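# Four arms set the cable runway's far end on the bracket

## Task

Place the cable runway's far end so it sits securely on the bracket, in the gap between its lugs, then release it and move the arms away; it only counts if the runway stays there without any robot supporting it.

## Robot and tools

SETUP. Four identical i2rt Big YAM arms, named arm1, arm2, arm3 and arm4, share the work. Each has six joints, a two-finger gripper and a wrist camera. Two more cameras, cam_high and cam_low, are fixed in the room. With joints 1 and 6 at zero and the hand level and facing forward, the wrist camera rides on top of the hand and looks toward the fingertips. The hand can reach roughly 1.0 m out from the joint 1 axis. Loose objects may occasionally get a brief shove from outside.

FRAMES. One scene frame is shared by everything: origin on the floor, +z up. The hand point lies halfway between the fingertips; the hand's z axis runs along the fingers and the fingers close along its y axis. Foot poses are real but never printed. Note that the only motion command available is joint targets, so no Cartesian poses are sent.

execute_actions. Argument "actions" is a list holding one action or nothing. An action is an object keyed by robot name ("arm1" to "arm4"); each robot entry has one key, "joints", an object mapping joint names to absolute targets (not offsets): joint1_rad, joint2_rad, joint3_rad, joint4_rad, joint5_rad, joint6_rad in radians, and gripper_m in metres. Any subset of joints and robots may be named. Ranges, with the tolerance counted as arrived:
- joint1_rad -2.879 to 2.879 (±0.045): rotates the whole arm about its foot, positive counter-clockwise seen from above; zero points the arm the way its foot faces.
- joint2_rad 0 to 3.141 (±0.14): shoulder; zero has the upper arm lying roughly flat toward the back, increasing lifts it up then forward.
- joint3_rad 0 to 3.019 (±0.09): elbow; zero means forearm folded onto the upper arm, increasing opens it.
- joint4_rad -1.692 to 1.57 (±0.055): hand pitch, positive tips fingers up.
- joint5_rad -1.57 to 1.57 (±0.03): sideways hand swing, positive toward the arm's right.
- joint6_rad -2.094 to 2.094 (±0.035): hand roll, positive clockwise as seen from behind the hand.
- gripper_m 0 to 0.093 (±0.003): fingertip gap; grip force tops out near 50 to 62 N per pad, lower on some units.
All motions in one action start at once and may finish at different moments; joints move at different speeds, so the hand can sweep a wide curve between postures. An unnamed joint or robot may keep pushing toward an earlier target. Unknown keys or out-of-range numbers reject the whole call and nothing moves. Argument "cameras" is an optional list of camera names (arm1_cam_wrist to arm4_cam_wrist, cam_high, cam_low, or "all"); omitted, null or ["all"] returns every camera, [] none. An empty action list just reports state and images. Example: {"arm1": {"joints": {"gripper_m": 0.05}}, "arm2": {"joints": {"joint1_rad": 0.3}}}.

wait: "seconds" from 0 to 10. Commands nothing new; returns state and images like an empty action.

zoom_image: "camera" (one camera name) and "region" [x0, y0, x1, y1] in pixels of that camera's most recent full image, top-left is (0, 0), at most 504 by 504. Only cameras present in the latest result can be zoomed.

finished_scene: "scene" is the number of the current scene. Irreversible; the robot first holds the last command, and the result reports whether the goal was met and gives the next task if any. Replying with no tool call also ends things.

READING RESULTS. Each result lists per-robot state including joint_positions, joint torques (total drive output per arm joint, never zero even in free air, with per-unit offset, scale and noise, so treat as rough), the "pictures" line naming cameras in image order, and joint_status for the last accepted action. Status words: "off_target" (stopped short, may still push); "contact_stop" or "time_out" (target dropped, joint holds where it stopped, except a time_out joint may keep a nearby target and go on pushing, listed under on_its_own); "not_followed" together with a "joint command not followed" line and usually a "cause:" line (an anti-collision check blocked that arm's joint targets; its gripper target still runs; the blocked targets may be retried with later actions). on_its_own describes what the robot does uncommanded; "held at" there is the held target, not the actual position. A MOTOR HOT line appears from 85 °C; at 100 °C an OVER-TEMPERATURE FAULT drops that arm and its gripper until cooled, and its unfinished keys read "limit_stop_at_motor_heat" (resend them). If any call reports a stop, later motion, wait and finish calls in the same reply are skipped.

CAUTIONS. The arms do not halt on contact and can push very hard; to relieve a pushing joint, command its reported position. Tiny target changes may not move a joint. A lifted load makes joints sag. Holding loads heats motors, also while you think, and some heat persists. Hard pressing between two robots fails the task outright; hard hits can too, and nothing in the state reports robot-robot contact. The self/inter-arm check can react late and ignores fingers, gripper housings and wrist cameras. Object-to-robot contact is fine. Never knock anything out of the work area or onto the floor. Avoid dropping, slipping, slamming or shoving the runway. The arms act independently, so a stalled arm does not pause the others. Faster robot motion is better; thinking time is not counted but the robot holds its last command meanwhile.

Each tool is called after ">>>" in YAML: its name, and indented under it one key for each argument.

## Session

>>> execute_actions:
  actions: []

Scene clock: 0.00 s.
Joint torques (N m, as the arm reports them, + toward a larger angle): no reading
Motor temperatures (°C, as the motors report them): arm1=[31 29 32 32 28 30] | arm2=[28 31 28 29 30 31] | arm3=[30 31 35 27 28 30] | arm4=[31 33 31 31 28 31]
arm1.joint_positions: joint1_rad=+0.152 joint2_rad=+0.502 joint3_rad=+1.440 joint4_rad=-1.467 joint5_rad=+0.188 joint6_rad=+0.360 gripper_m=+0.094
arm1.joint_status: not commanded
arm1.hand: x=-0.9698 y=-0.3211 z=+1.3922 quat_wxyz=(-0.346, +0.458, -0.734, -0.363) (m; scene frame)
arm2.joint_positions: joint1_rad=+0.033 joint2_rad=+0.544 joint3_rad=+1.332 joint4_rad=-1.298 joint5_rad=+0.252 joint6_rad=+0.033 gripper_m=+0.095
arm2.joint_status: not commanded
arm2.hand: x=-0.3608 y=+0.3124 z=+1.3007 quat_wxyz=(-0.268, -0.681, -0.522, +0.438) (m; scene frame)
arm3.joint_positions: joint1_rad=+0.018 joint2_rad=+0.655 joint3_rad=+1.348 joint4_rad=-1.451 joint5_rad=-0.133 joint6_rad=-0.365 gripper_m=+0.095
arm3.joint_status: not commanded
arm3.hand: x=+0.5523 y=-0.3201 z=+1.3019 quat_wxyz=(-0.263, +0.815, -0.415, -0.307) (m; scene frame)
arm4.joint_positions: joint1_rad=-0.290 joint2_rad=+0.423 joint3_rad=+1.325 joint4_rad=-1.514 joint5_rad=+0.031 joint6_rad=-0.468 gripper_m=+0.095
arm4.joint_status: not commanded
arm4.hand: x=+1.1950 y=+0.3588 z=+1.3440 quat_wxyz=(-0.193, -0.529, -0.713, +0.418) (m; scene frame)
pictures: arm1_cam_wrist, arm2_cam_wrist, arm3_cam_wrist, arm4_cam_wrist, cam_high, cam_low
Images, in order (width x height): arm1_cam_wrist 504x504, arm2_cam_wrist 504x504, arm3_cam_wrist 504x504, arm4_cam_wrist 504x504, cam_high 672x504, cam_low 672x504.

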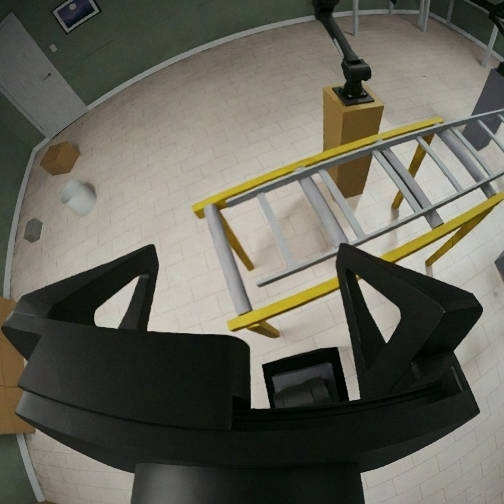

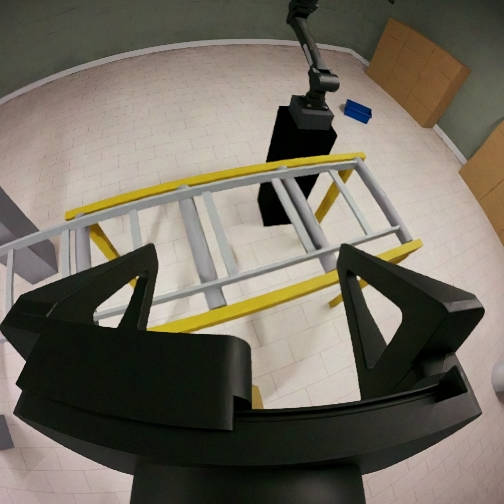

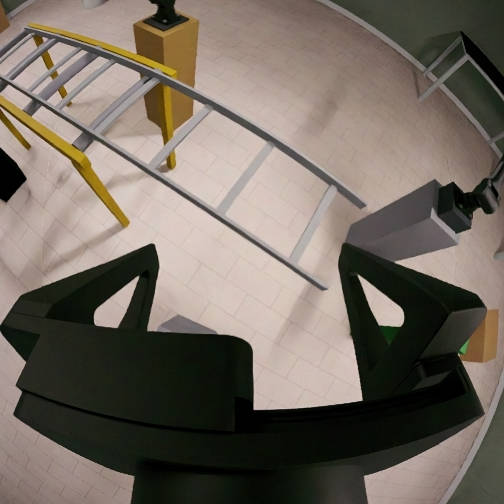

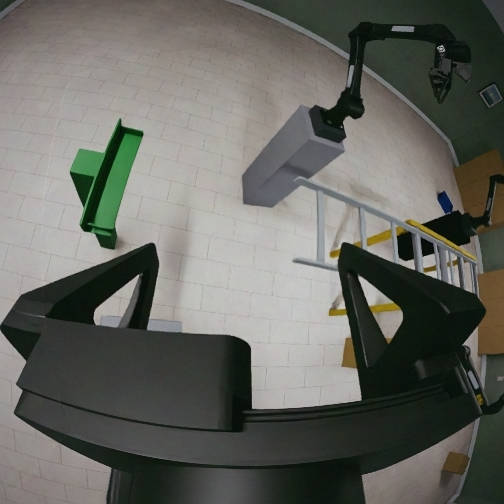

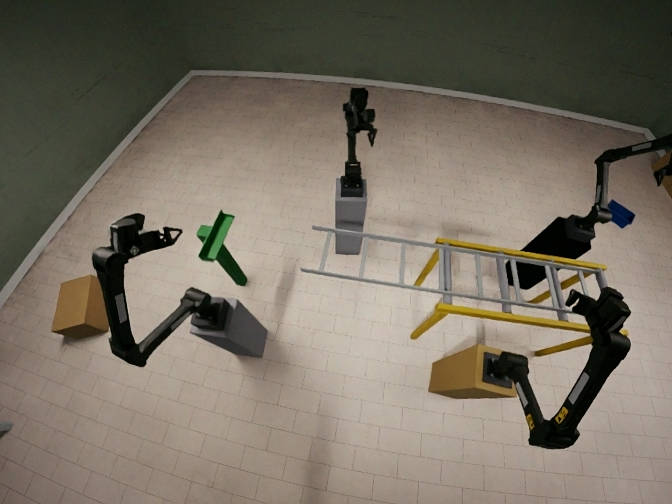

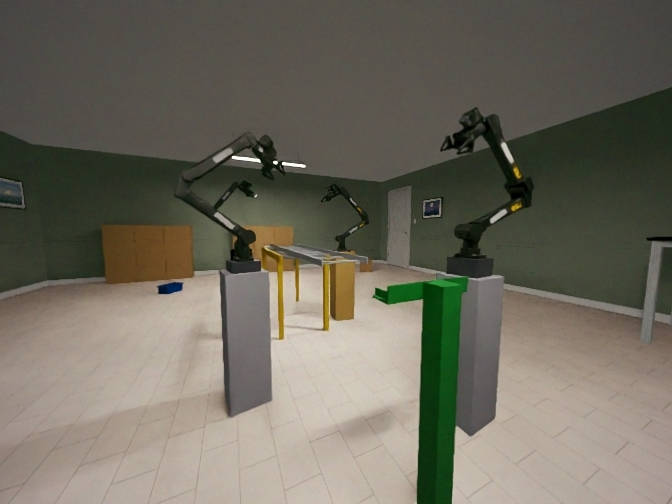

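>>> zoom_image:
  camera: "cam_low"
  region: [200, 200, 520, 360]

>>> zoom_image:
  camera: "cam_high"
  region: [150, 170, 450, 370]

>>> execute_actions:
  actions:
    - {"arm4":{"joints":{"joint1_rad":-1.02,"joint2_rad":2.24,"joint3_rad":2.12,"joint4_rad":-1.42,"joint5_rad":0,"joint6_rad":-0.90,"gripper_m":0.08}},"arm3":{"joints":{"joint4_rad":-1.5,"joint5_rad":0,"joint6_rad":0,"joint1_rad":-0.7,"joint2_rad":0.5}}}
  cameras: ["cam_low","arm4_cam_wrist","arm3_cam_wrist"]

>>> zoom_image:
  camera: "cam_low"
  region: [290, 190, 410, 280]

Region (200, 200, 520, 360) of cam_low's 672x504 image, scaled by 1.575, with more detail than that image has.

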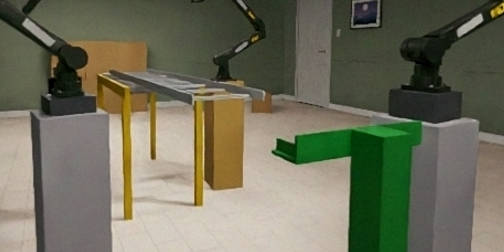

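Region (150, 170, 450, 370) of cam_high's 672x504 image, scaled by 1.680, with more detail than that image has.

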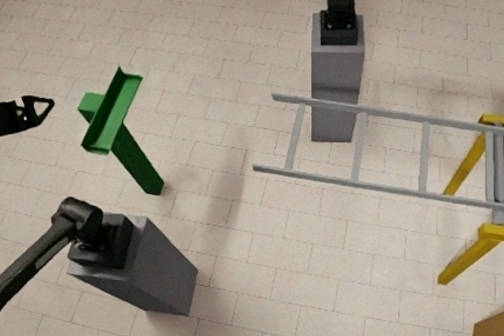

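Scene clock: 4.63 s.
Joint torques (N m, as the arm reports them, + toward a larger angle): arm1=[ 0.2   3.16  8.66  1.99  0.13 -0.09] | arm2=[-1.2   2.76  9.4   2.22  0.03 -0.01] | arm3=[-1.96  5.82  9.32  1.59 -0.01  0.  ] | arm4=[ -0.54 -25.54  11.99   0.2    0.01  -0.07]
Motor temperatures (°C, as the motors report them): arm1=[31 29 33 32 28 30] | arm2=[28 31 29 29 30 31] | arm3=[30 31 36 28 28 30] | arm4=[31 33 32 31 28 31]
arm1.joint_positions: joint1_rad=+0.152 joint2_rad=+0.502 joint3_rad=+1.440 joint4_rad=-1.467 joint5_rad=+0.188 joint6_rad=+0.360 gripper_m=+0.094
arm1.joint_status: not commanded
arm1.hand: x=-0.9698 y=-0.3211 z=+1.3922 quat_wxyz=(-0.346, +0.458, -0.734, -0.363) (m; scene frame)
arm2.joint_positions: joint1_rad=+0.033 joint2_rad=+0.544 joint3_rad=+1.332 joint4_rad=-1.298 joint5_rad=+0.252 joint6_rad=+0.033 gripper_m=+0.095
arm2.joint_status: not commanded
arm2.hand: x=-0.3608 y=+0.3124 z=+1.3007 quat_wxyz=(-0.268, -0.681, -0.522, +0.438) (m; scene frame)
arm3.joint_positions: joint1_rad=-0.691 joint2_rad=+0.495 joint3_rad=+1.348 joint4_rad=-1.490 joint5_rad=-0.001 joint6_rad=-0.014 gripper_m=+0.095
arm3.joint_status: all done
arm3.hand: x=+0.7043 y=-0.3961 z=+1.3210 quat_wxyz=(-0.388, +0.459, -0.765, -0.232) (m; scene frame)
arm4.joint_positions: joint1_rad=-1.015 joint2_rad=+2.259 joint3_rad=+2.099 joint4_rad=-1.417 joint5_rad=+0.000 joint6_rad=-0.890 gripper_m=+0.080
arm4.joint_status: all done
arm4.hand: x=+0.6849 y=+0.0644 z=+0.9138 quat_wxyz=(+0.003, -0.706, -0.708, -0.002) (m; scene frame)
pictures: arm3_cam_wrist, arm4_cam_wrist, cam_low
Images, in order (width x height): arm3_cam_wrist 504x504, arm4_cam_wrist 504x504, cam_low 672x504.

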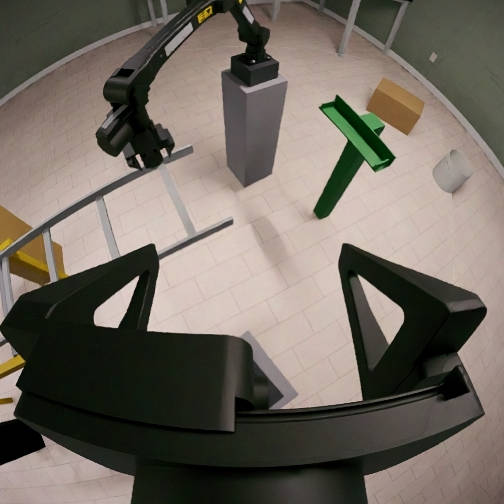

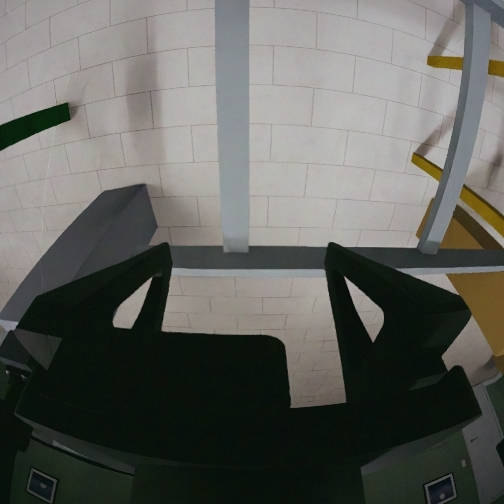

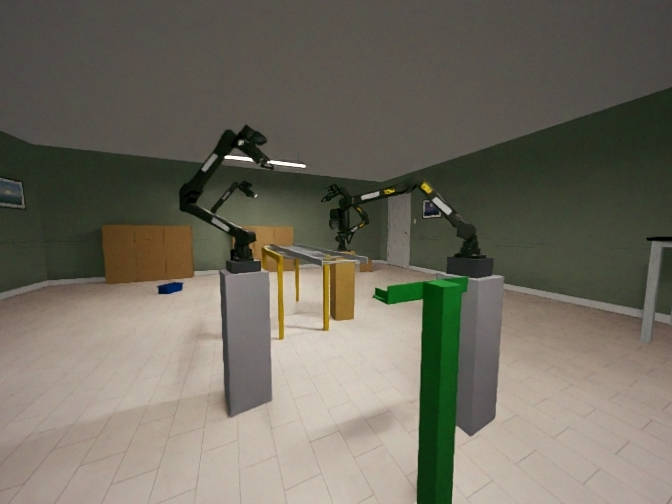

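Region (290, 190, 410, 280) of cam_low's 672x504 image, scaled by 4.200, with more detail than that image has; it fills the top 378 rows of this view, and the rest is white.

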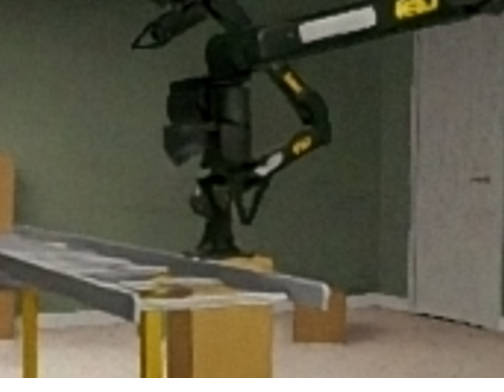

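>>> execute_actions:
  actions:
    - {"arm4":{"joints":{"joint1_rad":-0.99,"joint2_rad":2.36,"joint3_rad":1.927,"joint4_rad":-1.135,"joint6_rad":-0.872}}}
  cameras: ["cam_low","arm4_cam_wrist"]

>>> zoom_image:
  camera: "cam_low"
  region: [290, 190, 410, 280]

Scene clock: 8.73 s.
Joint torques (N m, as the arm reports them, + toward a larger angle): arm1=[ 0.19  3.14  8.66  1.99  0.13 -0.09] | arm2=[-1.2   2.88  9.35  2.17  0.03  0.  ] | arm3=[-1.94  5.15  9.46  1.73  0.04  0.  ] | arm4=[  0.66 -25.68  10.07   0.6    0.     0.1 ]
Motor temperatures (°C, as the motors report them): arm1=[31 29 33 32 28 30] | arm2=[28 31 30 29 30 31] | arm3=[30 31 37 28 28 30] | arm4=[31 34 33 31 28 31]
arm1.joint_positions: joint1_rad=+0.152 joint2_rad=+0.502 joint3_rad=+1.440 joint4_rad=-1.467 joint5_rad=+0.188 joint6_rad=+0.360 gripper_m=+0.094
arm1.joint_status: not commanded
arm1.hand: x=-0.9698 y=-0.3211 z=+1.3922 quat_wxyz=(-0.346, +0.458, -0.734, -0.363) (m; scene frame)
arm2.joint_positions: joint1_rad=+0.033 joint2_rad=+0.544 joint3_rad=+1.332 joint4_rad=-1.298 joint5_rad=+0.252 joint6_rad=+0.033 gripper_m=+0.095
arm2.joint_status: not commanded
arm2.hand: x=-0.3608 y=+0.3124 z=+1.3007 quat_wxyz=(-0.268, -0.681, -0.522, +0.438) (m; scene frame)
arm3.joint_positions: joint1_rad=-0.691 joint2_rad=+0.495 joint3_rad=+1.348 joint4_rad=-1.490 joint5_rad=-0.001 joint6_rad=-0.014 gripper_m=+0.095
arm3.joint_status: not commanded
arm3.hand: x=+0.7043 y=-0.3961 z=+1.3210 quat_wxyz=(-0.388, +0.459, -0.765, -0.232) (m; scene frame)
arm4.joint_positions: joint1_rad=-1.003 joint2_rad=+2.381 joint3_rad=+1.917 joint4_rad=-1.146 joint5_rad=+0.000 joint6_rad=-0.882 gripper_m=+0.080
arm4.joint_status: all done
arm4.hand: x=+0.7009 y=+0.0685 z=+0.7662 quat_wxyz=(+0.002, -0.705, -0.709, -0.018) (m; scene frame)
pictures: arm4_cam_wrist, cam_low
Images, in order (width x height): arm4_cam_wrist 504x504, cam_low 672x504.

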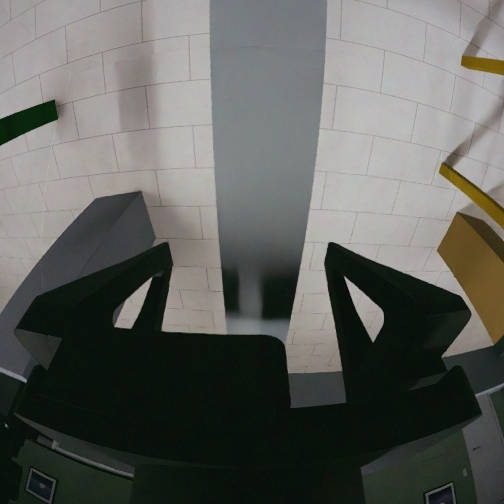

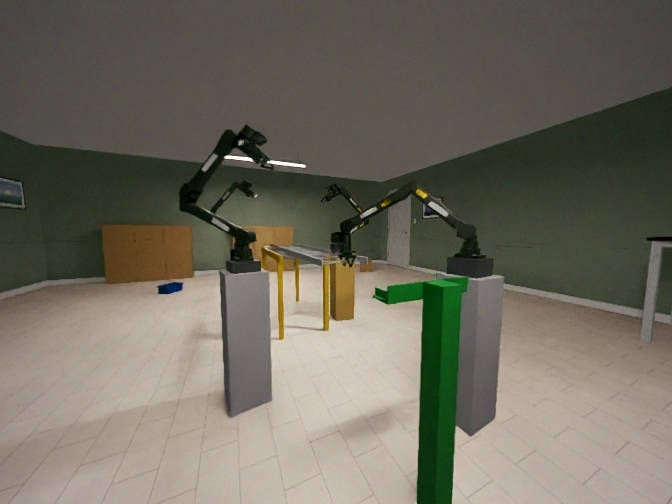

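Region (290, 190, 410, 280) of cam_low's 672x504 image, scaled by 4.200, with more detail than that image has; it fills the top 378 rows of this view, and the rest is white.

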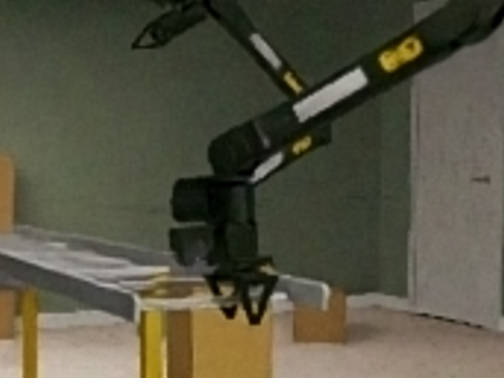

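>>> execute_actions:
  actions:
    - {"arm4":{"joints":{"joint2_rad":2.335,"joint4_rad":-1.155}}}
  cameras: []

>>> execute_actions:
  actions:
    - {"arm4":{"joints":{"gripper_m":0.0}}}
  cameras: ["arm4_cam_wrist"]

Scene clock: 10.93 s.
Joint torques (N m, as the arm reports them, + toward a larger angle): arm1=[ 0.19  3.16  8.67  1.98  0.13 -0.09] | arm2=[-1.2   2.78  9.34  2.19  0.03  0.  ] | arm3=[-2.18  5.27  9.5   1.64  0.01 -0.01] | arm4=[  0.72 -24.77  10.1   -0.08  -0.01   0.1 ]
Motor temperatures (°C, as the motors report them): arm1=[31 29 33 32 28 30] | arm2=[28 31 30 29 30 31] | arm3=[30 31 37 28 28 30] | arm4=[31 35 33 31 28 31]
arm1.joint_positions: joint1_rad=+0.152 joint2_rad=+0.502 joint3_rad=+1.440 joint4_rad=-1.467 joint5_rad=+0.188 joint6_rad=+0.360 gripper_m=+0.094
arm1.joint_status: not commanded
arm1.hand: x=-0.9698 y=-0.3211 z=+1.3922 quat_wxyz=(-0.346, +0.458, -0.734, -0.363) (m; scene frame)
arm2.joint_positions: joint1_rad=+0.033 joint2_rad=+0.544 joint3_rad=+1.332 joint4_rad=-1.298 joint5_rad=+0.252 joint6_rad=+0.033 gripper_m=+0.095
arm2.joint_status: not commanded
arm2.hand: x=-0.3608 y=+0.3124 z=+1.3007 quat_wxyz=(-0.268, -0.681, -0.522, +0.438) (m; scene frame)
arm3.joint_positions: joint1_rad=-0.691 joint2_rad=+0.495 joint3_rad=+1.348 joint4_rad=-1.490 joint5_rad=-0.001 joint6_rad=-0.014 gripper_m=+0.095
arm3.joint_status: not commanded
arm3.hand: x=+0.7043 y=-0.3961 z=+1.3210 quat_wxyz=(-0.388, +0.459, -0.765, -0.232) (m; scene frame)
arm4.joint_positions: joint1_rad=-1.003 joint2_rad=+2.354 joint3_rad=+1.917 joint4_rad=-1.146 joint5_rad=+0.000 joint6_rad=-0.882 gripper_m=+0.080
arm4.joint_status: all done
arm4.hand: x=+0.6970 y=+0.0651 z=+0.7838 quat_wxyz=(+0.003, -0.705, -0.709, -0.005) (m; scene frame)
pictures: none
No camera images: the call's "cameras" was empty. Leave "cameras" out to get every camera's image.

Scene clock: 11.60 s.
Joint torques (N m, as the arm reports them, + toward a larger angle): arm1=[ 0.18  3.18  8.67  1.98  0.13 -0.09] | arm2=[-1.08  2.9   9.38  2.2   0.02  0.  ] | arm3=[-1.72  5.08  9.31  1.6   0.   -0.02] | arm4=[  0.79 -25.5   10.21  -0.11  -0.06   0.1 ]
Motor temperatures (°C, as the motors report them): arm1=[31 29 33 32 28 30] | arm2=[28 31 30 29 30 31] | arm3=[30 31 37 28 28 30] | arm4=[31 35 33 31 28 31]
arm1.joint_positions: joint1_rad=+0.152 joint2_rad=+0.502 joint3_rad=+1.440 joint4_rad=-1.467 joint5_rad=+0.188 joint6_rad=+0.360 gripper_m=+0.094
arm1.joint_status: not commanded
arm1.hand: x=-0.9698 y=-0.3211 z=+1.3922 quat_wxyz=(-0.346, +0.458, -0.734, -0.363) (m; scene frame)
arm2.joint_positions: joint1_rad=+0.033 joint2_rad=+0.544 joint3_rad=+1.332 joint4_rad=-1.298 joint5_rad=+0.252 joint6_rad=+0.033 gripper_m=+0.095
arm2.joint_status: not commanded
arm2.hand: x=-0.3608 y=+0.3124 z=+1.3007 quat_wxyz=(-0.268, -0.681, -0.522, +0.438) (m; scene frame)
arm3.joint_positions: joint1_rad=-0.691 joint2_rad=+0.495 joint3_rad=+1.348 joint4_rad=-1.490 joint5_rad=-0.001 joint6_rad=-0.014 gripper_m=+0.095
arm3.joint_status: not commanded
arm3.hand: x=+0.7043 y=-0.3961 z=+1.3210 quat_wxyz=(-0.388, +0.459, -0.765, -0.232) (m; scene frame)
arm4.joint_positions: joint1_rad=-1.003 joint2_rad=+2.354 joint3_rad=+1.917 joint4_rad=-1.146 joint5_rad=+0.001 joint6_rad=-0.880 gripper_m=+0.025
arm4.joint_status: gripper_m off_target (ended at +0.025, target +0.000)
arm4.hand: x=+0.6967 y=+0.0652 z=+0.7838 quat_wxyz=(+0.004, -0.706, -0.709, -0.005) (m; scene frame)
pictures: arm4_cam_wrist
Images, in order (width x height): arm4_cam_wrist 504x504.

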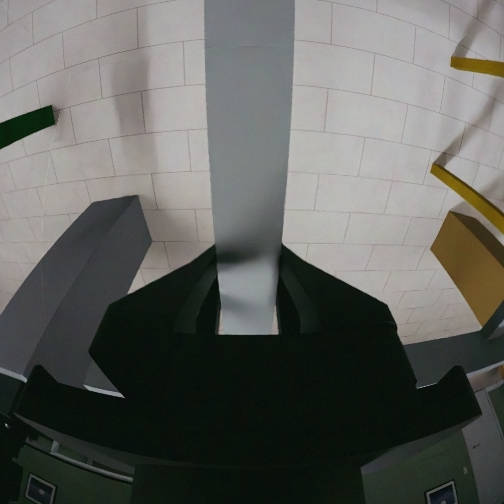

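>>> execute_actions:
  actions:
    - {"arm4":{"joints":{"joint1_rad":-0.908,"joint2_rad":2.125,"joint3_rad":1.565,"joint4_rad":-0.957,"joint6_rad":-0.785}}}
  cameras: []

>>> execute_actions:
  actions:
    - {"arm4":{"joints":{"joint1_rad":-0.776,"joint2_rad":1.935,"joint3_rad":1.306,"joint4_rad":-0.838,"joint6_rad":-0.645}}}
  cameras: []

>>> execute_actions:
  actions:
    - {"arm4":{"joints":{"joint1_rad":-0.574,"joint2_rad":1.775,"joint3_rad":1.10,"joint4_rad":-0.748,"joint6_rad":-0.435}}}
  cameras: ["cam_high"]

>>> execute_actions:
  actions:
    - {"arm4":{"joints":{"joint1_rad":-0.22,"joint2_rad":1.67,"joint3_rad":0.99,"joint4_rad":-0.69,"joint6_rad":-0.076}},"arm3":{"joints":{"joint1_rad":-1.2,"joint2_rad":1.7,"joint3_rad":1.6,"joint4_rad":-0.6}}}
  cameras: ["cam_high","cam_low","arm3_cam_wrist","arm4_cam_wrist"]

>>> zoom_image:
  camera: "cam_low"
  region: [320, 240, 500, 320]

>>> zoom_image:
  camera: "cam_high"
  region: [170, 190, 320, 300]

>>> zoom_image:
  camera: "arm3_cam_wrist"
  region: [60, 70, 340, 300]

Scene clock: 18.50 s.
Joint torques (N m, as the arm reports them, + toward a larger angle): arm1=[ 0.16  3.15  8.66  1.99  0.13 -0.09] | arm2=[-1.15  2.72  9.39  2.17  0.04  0.  ] | arm3=[-1.32  5.95  9.41  1.64  0.02 -0.06] | arm4=[ -1.74 -23.27  10.87   0.08   0.05  -0.15]
Motor temperatures (°C, as the motors report them): arm1=[31 29 34 32 28 30] | arm2=[28 31 31 29 30 31] | arm3=[30 31 38 28 28 30] | arm4=[31 36 33 31 28 31]
arm1.joint_positions: joint1_rad=+0.152 joint2_rad=+0.502 joint3_rad=+1.440 joint4_rad=-1.467 joint5_rad=+0.188 joint6_rad=+0.360 gripper_m=+0.094
arm1.joint_status: not commanded
arm1.hand: x=-0.9698 y=-0.3211 z=+1.3922 quat_wxyz=(-0.346, +0.458, -0.734, -0.363) (m; scene frame)
arm2.joint_positions: joint1_rad=+0.033 joint2_rad=+0.544 joint3_rad=+1.332 joint4_rad=-1.298 joint5_rad=+0.252 joint6_rad=+0.033 gripper_m=+0.095
arm2.joint_status: not commanded
arm2.hand: x=-0.3608 y=+0.3124 z=+1.3007 quat_wxyz=(-0.268, -0.681, -0.522, +0.438) (m; scene frame)
arm3.joint_positions: joint1_rad=-0.691 joint2_rad=+0.495 joint3_rad=+1.348 joint4_rad=-1.490 joint5_rad=-0.001 joint6_rad=-0.014 gripper_m=+0.095
arm3.joint_status: not commanded
arm3.hand: x=+0.7043 y=-0.3961 z=+1.3210 quat_wxyz=(-0.388, +0.459, -0.765, -0.232) (m; scene frame)
arm4.joint_positions: joint1_rad=-0.891 joint2_rad=+2.157 joint3_rad=+1.538 joint4_rad=-0.951 joint5_rad=-0.002 joint6_rad=-0.768 gripper_m=+0.025
arm4.joint_status: all done
arm4.hand: x=+0.8049 y=+0.0678 z=+0.7805 quat_wxyz=(+0.003, -0.706, -0.708, +0.002) (m; scene frame)
pictures: none
No camera images: the call's "cameras" was empty. Leave "cameras" out to get every camera's image.

Scene clock: 20.00 s.
Joint torques (N m, as the arm reports them, + toward a larger angle): arm1=[ 0.16  3.16  8.66  1.98  0.13 -0.09] | arm2=[-1.19  2.82  9.37  2.16  0.02 -0.01] | arm3=[-0.91  5.53  9.49  1.92  0.01 -0.06] | arm4=[ -1.5  -23.71  11.75  -0.17   0.01   0.02]
Motor temperatures (°C, as the motors report them): arm1=[31 29 34 32 28 30] | arm2=[28 31 31 29 30 31] | arm3=[30 31 38 28 28 30] | arm4=[31 36 34 31 28 32]
arm1.joint_positions: joint1_rad=+0.152 joint2_rad=+0.502 joint3_rad=+1.440 joint4_rad=-1.467 joint5_rad=+0.188 joint6_rad=+0.360 gripper_m=+0.094
arm1.joint_status: not commanded
arm1.hand: x=-0.9698 y=-0.3211 z=+1.3922 quat_wxyz=(-0.346, +0.458, -0.734, -0.363) (m; scene frame)
arm2.joint_positions: joint1_rad=+0.033 joint2_rad=+0.544 joint3_rad=+1.332 joint4_rad=-1.298 joint5_rad=+0.252 joint6_rad=+0.033 gripper_m=+0.095
arm2.joint_status: not commanded
arm2.hand: x=-0.3608 y=+0.3124 z=+1.3007 quat_wxyz=(-0.268, -0.681, -0.522, +0.438) (m; scene frame)
arm3.joint_positions: joint1_rad=-0.691 joint2_rad=+0.495 joint3_rad=+1.348 joint4_rad=-1.490 joint5_rad=-0.001 joint6_rad=-0.014 gripper_m=+0.095
arm3.joint_status: not commanded
arm3.hand: x=+0.7043 y=-0.3961 z=+1.3210 quat_wxyz=(-0.388, +0.459, -0.765, -0.232) (m; scene frame)
arm4.joint_positions: joint1_rad=-0.761 joint2_rad=+2.011 joint3_rad=+1.261 joint4_rad=-0.829 joint5_rad=+0.000 joint6_rad=-0.645 gripper_m=+0.025
arm4.joint_status: all done
arm4.hand: x=+0.9102 y=+0.0799 z=+0.7767 quat_wxyz=(+0.004, -0.703, -0.711, -0.003) (m; scene frame)
pictures: none
No camera images: the call's "cameras" was empty. Leave "cameras" out to get every camera's image.

Scene clock: 21.67 s.
Joint torques (N m, as the arm reports them, + toward a larger angle): arm1=[ 0.18  3.15  8.66  1.99  0.13 -0.09] | arm2=[-1.16  2.86  9.38  2.2   0.02  0.  ] | arm3=[-2.06  5.74  9.43  1.66  0.02 -0.02] | arm4=[ -0.93 -23.57  12.32   0.02   0.11   0.18]
Motor temperatures (°C, as the motors report them): arm1=[31 29 34 32 28 30] | arm2=[28 31 31 29 30 31] | arm3=[30 31 38 28 28 30] | arm4=[31 36 34 31 29 32]
arm1.joint_positions: joint1_rad=+0.152 joint2_rad=+0.502 joint3_rad=+1.440 joint4_rad=-1.467 joint5_rad=+0.188 joint6_rad=+0.360 gripper_m=+0.094
arm1.joint_status: not commanded
arm1.hand: x=-0.9698 y=-0.3211 z=+1.3922 quat_wxyz=(-0.346, +0.458, -0.734, -0.363) (m; scene frame)
arm2.joint_positions: joint1_rad=+0.033 joint2_rad=+0.544 joint3_rad=+1.332 joint4_rad=-1.298 joint5_rad=+0.252 joint6_rad=+0.033 gripper_m=+0.095
arm2.joint_status: not commanded
arm2.hand: x=-0.3608 y=+0.3124 z=+1.3007 quat_wxyz=(-0.268, -0.681, -0.522, +0.438) (m; scene frame)
arm3.joint_positions: joint1_rad=-0.691 joint2_rad=+0.495 joint3_rad=+1.348 joint4_rad=-1.490 joint5_rad=-0.001 joint6_rad=-0.014 gripper_m=+0.095
arm3.joint_status: not commanded
arm3.hand: x=+0.7043 y=-0.3961 z=+1.3210 quat_wxyz=(-0.388, +0.459, -0.765, -0.232) (m; scene frame)
arm4.joint_positions: joint1_rad=-0.566 joint2_rad=+1.885 joint3_rad=+1.042 joint4_rad=-0.741 joint5_rad=-0.002 joint6_rad=-0.454 gripper_m=+0.025
arm4.joint_status: all done
arm4.hand: x=+1.0267 y=+0.0893 z=+0.7764 quat_wxyz=(+0.005, -0.702, -0.712, -0.006) (m; scene frame)
pictures: cam_high
Images, in order (width x height): cam_high 672x504.

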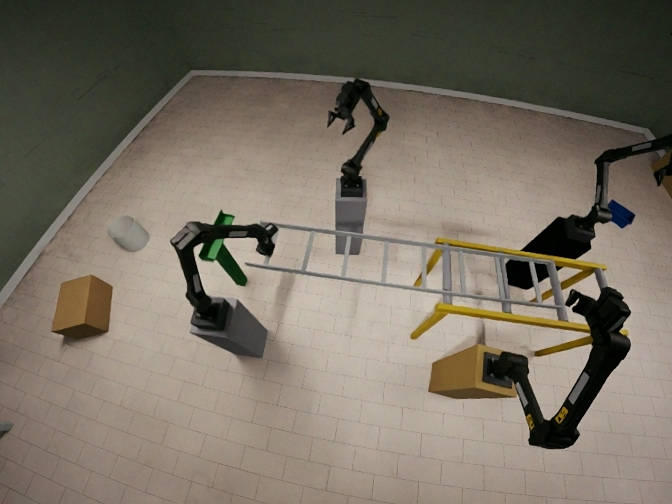

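Scene clock: 24.00 s.
Joint torques (N m, as the arm reports them, + toward a larger angle): arm1=[ 0.18  3.16  8.66  1.99  0.13 -0.09] | arm2=[-1.25  2.87  9.39  2.17  0.03  0.  ] | arm3=[ -1.36 -19.29  11.84   2.69  -0.02   0.04] | arm4=[  0.71 -25.43  11.04   0.09   0.54   0.26]
Motor temperatures (°C, as the motors report them): arm1=[31 29 34 32 28 30] | arm2=[28 31 31 29 30 31] | arm3=[30 31 39 28 28 30] | arm4=[31 36 34 31 29 32]
arm1.joint_positions: joint1_rad=+0.152 joint2_rad=+0.502 joint3_rad=+1.440 joint4_rad=-1.467 joint5_rad=+0.188 joint6_rad=+0.360 gripper_m=+0.094
arm1.joint_status: not commanded
arm1.hand: x=-0.9698 y=-0.3211 z=+1.3922 quat_wxyz=(-0.346, +0.458, -0.734, -0.363) (m; scene frame)
arm2.joint_positions: joint1_rad=+0.033 joint2_rad=+0.544 joint3_rad=+1.332 joint4_rad=-1.298 joint5_rad=+0.252 joint6_rad=+0.033 gripper_m=+0.095
arm2.joint_status: not commanded
arm2.hand: x=-0.3608 y=+0.3124 z=+1.3007 quat_wxyz=(-0.268, -0.681, -0.522, +0.438) (m; scene frame)
arm3.joint_positions: joint1_rad=-1.195 joint2_rad=+1.704 joint3_rad=+1.589 joint4_rad=-0.615 joint5_rad=-0.001 joint6_rad=-0.013 gripper_m=+0.095
arm3.joint_status: all done
arm3.hand: x=+1.2144 y=-0.1668 z=+1.0979 quat_wxyz=(-0.391, +0.259, -0.875, -0.117) (m; scene frame)
arm4.joint_positions: joint1_rad=-0.227 joint2_rad=+1.816 joint3_rad=+0.943 joint4_rad=-0.684 joint5_rad=-0.013 joint6_rad=-0.104 gripper_m=+0.025
arm4.joint_status: joint2_rad time_out (moved -0.070 of -0.215); the others done
arm4.on_its_own: joint2_rad reads +1.816 and still pushes toward +1.670 since a time_out
arm4.hand: x=+1.1784 y=+0.0738 z=+0.7798 quat_wxyz=(-0.006, -0.706, -0.708, +0.003) (m; scene frame)
pictures: arm3_cam_wrist, arm4_cam_wrist, cam_high, cam_low
Images, in order (width x height): arm3_cam_wrist 504x504, arm4_cam_wrist 504x504, cam_high 672x504, cam_low 672x504.

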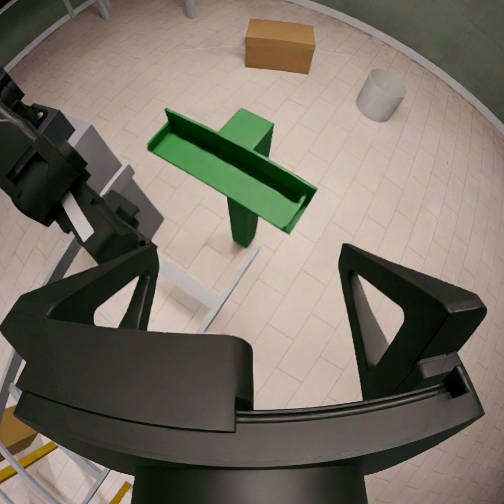

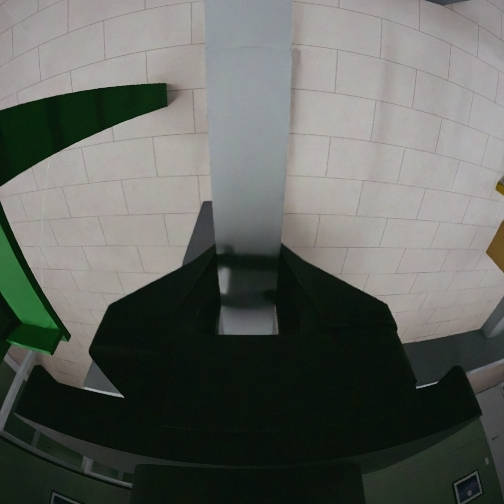

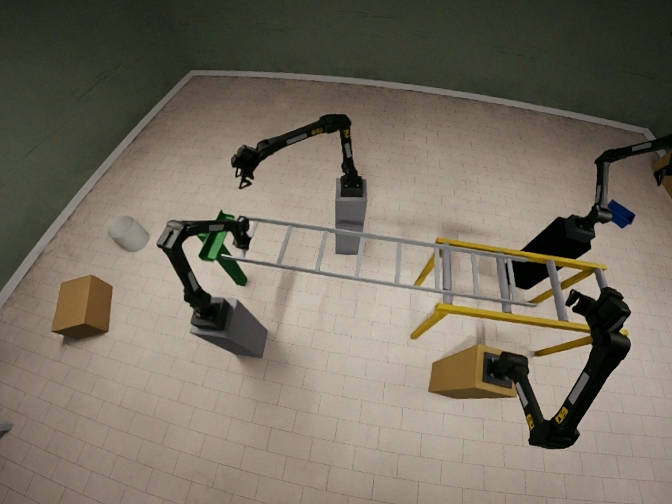

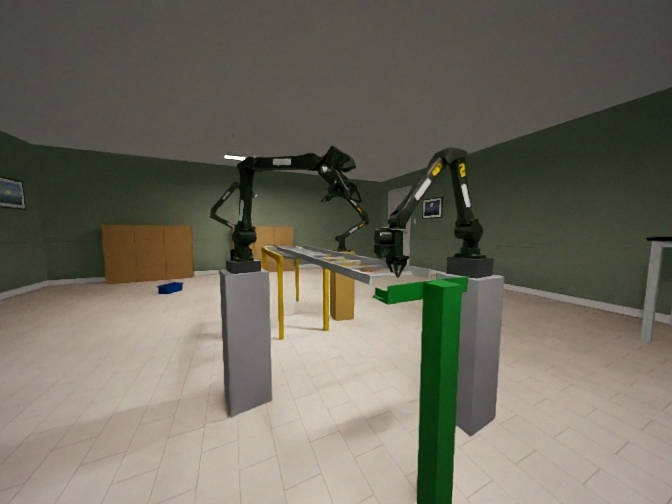

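Region (320, 240, 500, 320) of cam_low's 672x504 image, scaled by 2.800, with more detail than that image has.

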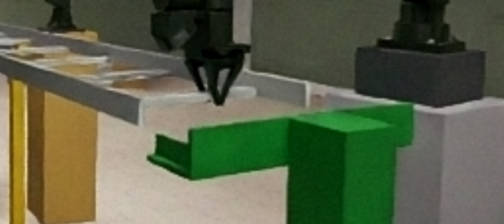

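Region (170, 190, 320, 300) of cam_high's 672x504 image, scaled by 3.360, with more detail than that image has; it fills the top 370 rows of this view, and the rest is white.

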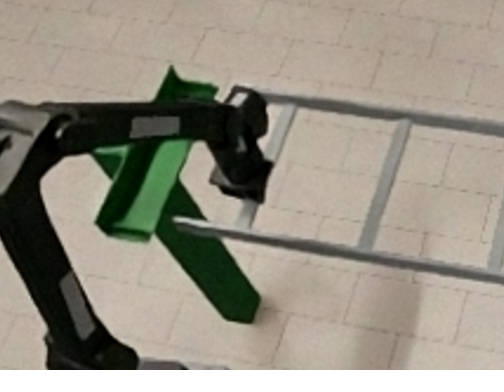

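Region (60, 70, 340, 300) of arm3_cam_wrist's 504x504 image, scaled by 1.800, with more detail than that image has; it fills the top 414 rows of this view, and the rest is white.

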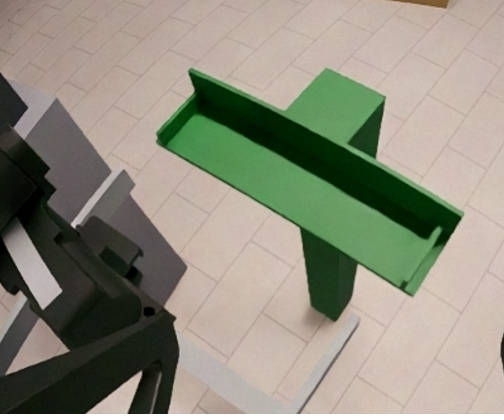

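>>> execute_actions:
  actions:
    - {"arm4":{"joints":{"joint1_rad":0.065,"joint3_rad":1.02,"joint6_rad":0.21}}}
  cameras: ["cam_high","arm3_cam_wrist","arm4_cam_wrist"]

>>> zoom_image:
  camera: "cam_high"
  region: [170, 190, 290, 280]

>>> zoom_image:
  camera: "arm3_cam_wrist"
  region: [60, 70, 340, 300]

Scene clock: 28.07 s.
Joint torques (N m, as the arm reports them, + toward a larger angle): arm1=[ 0.15  3.14  8.67  1.99  0.13 -0.09] | arm2=[-1.08  2.88  9.39  2.2   0.03  0.  ] | arm3=[ -0.86 -19.35  11.8    2.46   0.01  -0.01] | arm4=[ -0.93 -25.25  13.86   0.09   0.33   0.09]
Motor temperatures (°C, as the motors report them): arm1=[31 29 34 32 28 30] | arm2=[28 31 31 29 30 31] | arm3=[30 32 39 28 28 30] | arm4=[31 37 34 31 29 32]
arm1.joint_positions: joint1_rad=+0.152 joint2_rad=+0.502 joint3_rad=+1.440 joint4_rad=-1.467 joint5_rad=+0.188 joint6_rad=+0.360 gripper_m=+0.094
arm1.joint_status: not commanded
arm1.hand: x=-0.9698 y=-0.3211 z=+1.3922 quat_wxyz=(-0.346, +0.458, -0.734, -0.363) (m; scene frame)
arm2.joint_positions: joint1_rad=+0.033 joint2_rad=+0.544 joint3_rad=+1.332 joint4_rad=-1.298 joint5_rad=+0.252 joint6_rad=+0.033 gripper_m=+0.095
arm2.joint_status: not commanded
arm2.hand: x=-0.3608 y=+0.3124 z=+1.3007 quat_wxyz=(-0.268, -0.681, -0.522, +0.438) (m; scene frame)
arm3.joint_positions: joint1_rad=-1.195 joint2_rad=+1.704 joint3_rad=+1.589 joint4_rad=-0.615 joint5_rad=-0.001 joint6_rad=-0.013 gripper_m=+0.095
arm3.joint_status: not commanded
arm3.hand: x=+1.2144 y=-0.1668 z=+1.0979 quat_wxyz=(-0.391, +0.259, -0.875, -0.117) (m; scene frame)
arm4.joint_positions: joint1_rad=+0.078 joint2_rad=+1.816 joint3_rad=+0.943 joint4_rad=-0.685 joint5_rad=-0.007 joint6_rad=+0.200 gripper_m=+0.025
arm4.joint_status: all done
arm4.on_its_own: joint2_rad reads +1.816 and still pushes toward +1.670 since a time_out
arm4.hand: x=+1.3073 y=+0.0813 z=+0.7789 quat_wxyz=(-0.003, -0.705, -0.709, +0.002) (m; scene frame)
pictures: arm3_cam_wrist, arm4_cam_wrist, cam_high
Images, in order (width x height): arm3_cam_wrist 504x504, arm4_cam_wrist 504x504, cam_high 672x504.

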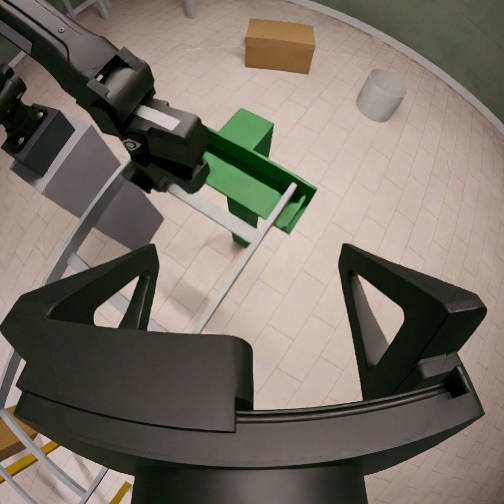

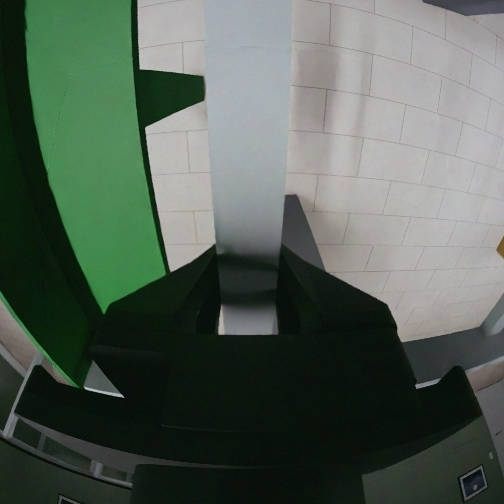

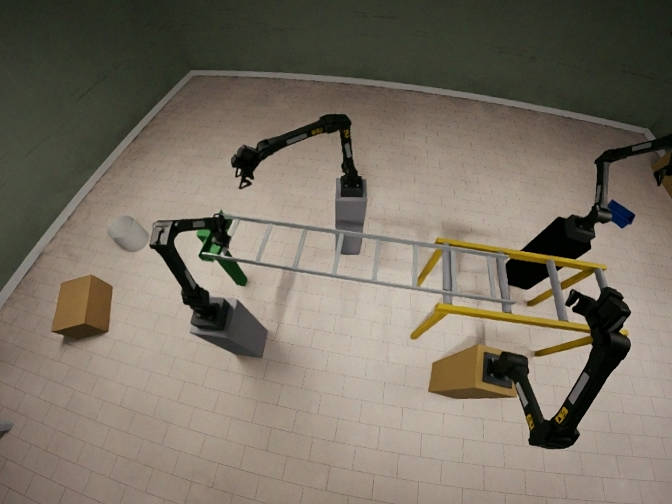

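Region (170, 190, 290, 280) of cam_high's 672x504 image, scaled by 4.200, with more detail than that image has; it fills the top 378 rows of this view, and the rest is white.

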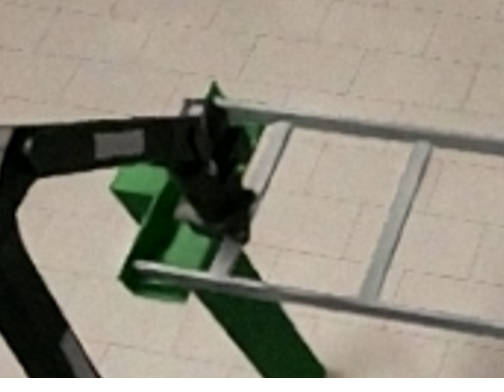

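Region (60, 70, 340, 300) of arm3_cam_wrist's 504x504 image, scaled by 1.800, with more detail than that image has; it fills the top 414 rows of this view, and the rest is white.

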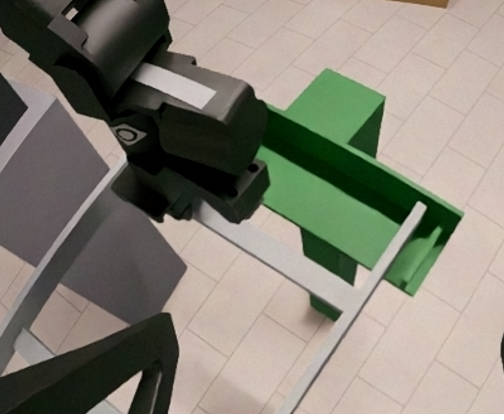

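Same placement as before. Lower.

>>> execute_actions:
  actions:
    - {"arm4":{"joints":{"joint2_rad":1.82,"joint3_rad":0.97,"joint4_rad":-0.67}},"arm3":{"joints":{"joint2_rad":1.2}}}
  cameras: ["arm3_cam_wrist","cam_low"]

Scene clock: 30.90 s.
Joint torques (N m, as the arm reports them, + toward a larger angle): arm1=[ 0.21  3.18  8.65  1.98  0.13 -0.09] | arm2=[-1.19  2.81  9.4   2.21  0.03 -0.01] | arm3=[ -0.82 -10.4   10.63   2.34   0.08  -0.04] | arm4=[ -1.17 -17.31   9.15   0.04   0.26   0.12]
Motor temperatures (°C, as the motors report them): arm1=[31 29 34 32 28 30] | arm2=[28 31 31 29 30 31] | arm3=[30 32 40 28 28 30] | arm4=[31 37 34 31 29 32]
arm1.joint_positions: joint1_rad=+0.152 joint2_rad=+0.502 joint3_rad=+1.440 joint4_rad=-1.467 joint5_rad=+0.188 joint6_rad=+0.360 gripper_m=+0.094
arm1.joint_status: not commanded
arm1.hand: x=-0.9698 y=-0.3211 z=+1.3922 quat_wxyz=(-0.346, +0.458, -0.734, -0.363) (m; scene frame)
arm2.joint_positions: joint1_rad=+0.033 joint2_rad=+0.544 joint3_rad=+1.332 joint4_rad=-1.298 joint5_rad=+0.252 joint6_rad=+0.033 gripper_m=+0.095
arm2.joint_status: not commanded
arm2.hand: x=-0.3608 y=+0.3124 z=+1.3007 quat_wxyz=(-0.268, -0.681, -0.522, +0.438) (m; scene frame)
arm3.joint_positions: joint1_rad=-1.195 joint2_rad=+1.205 joint3_rad=+1.597 joint4_rad=-0.602 joint5_rad=-0.001 joint6_rad=-0.013 gripper_m=+0.095
arm3.joint_status: all done
arm3.hand: x=+1.0822 y=-0.2547 z=+1.4118 quat_wxyz=(-0.604, +0.219, -0.746, -0.176) (m; scene frame)
arm4.joint_positions: joint1_rad=+0.078 joint2_rad=+1.857 joint3_rad=+0.939 joint4_rad=-0.664 joint5_rad=-0.005 joint6_rad=+0.199 gripper_m=+0.025
arm4.joint_status: all done
arm4.hand: x=+1.3058 y=+0.0863 z=+0.7613 quat_wxyz=(+0.007, -0.705, -0.709, -0.004) (m; scene frame)
pictures: arm3_cam_wrist, cam_low
Images, in order (width x height): arm3_cam_wrist 504x504, cam_low 672x504.

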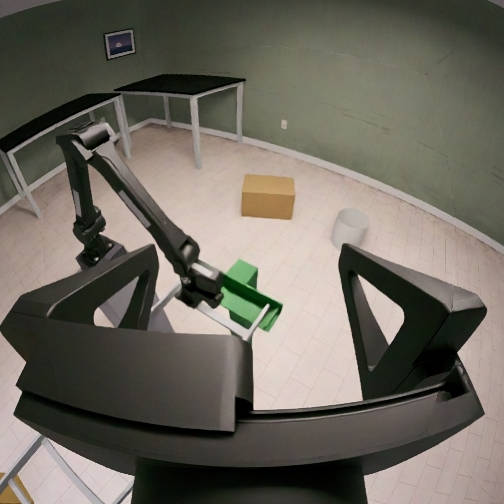

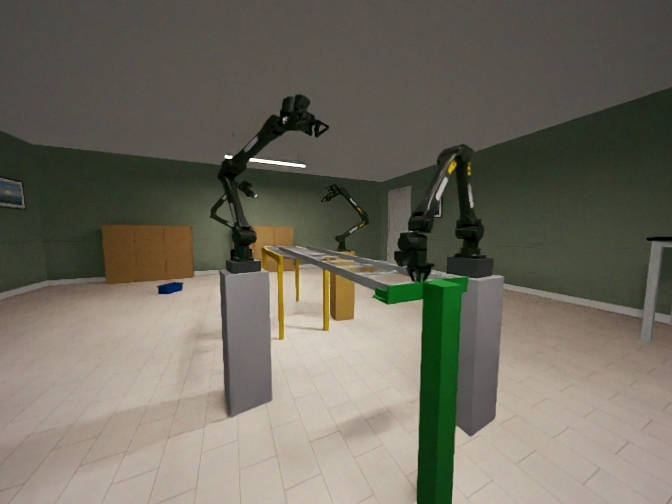

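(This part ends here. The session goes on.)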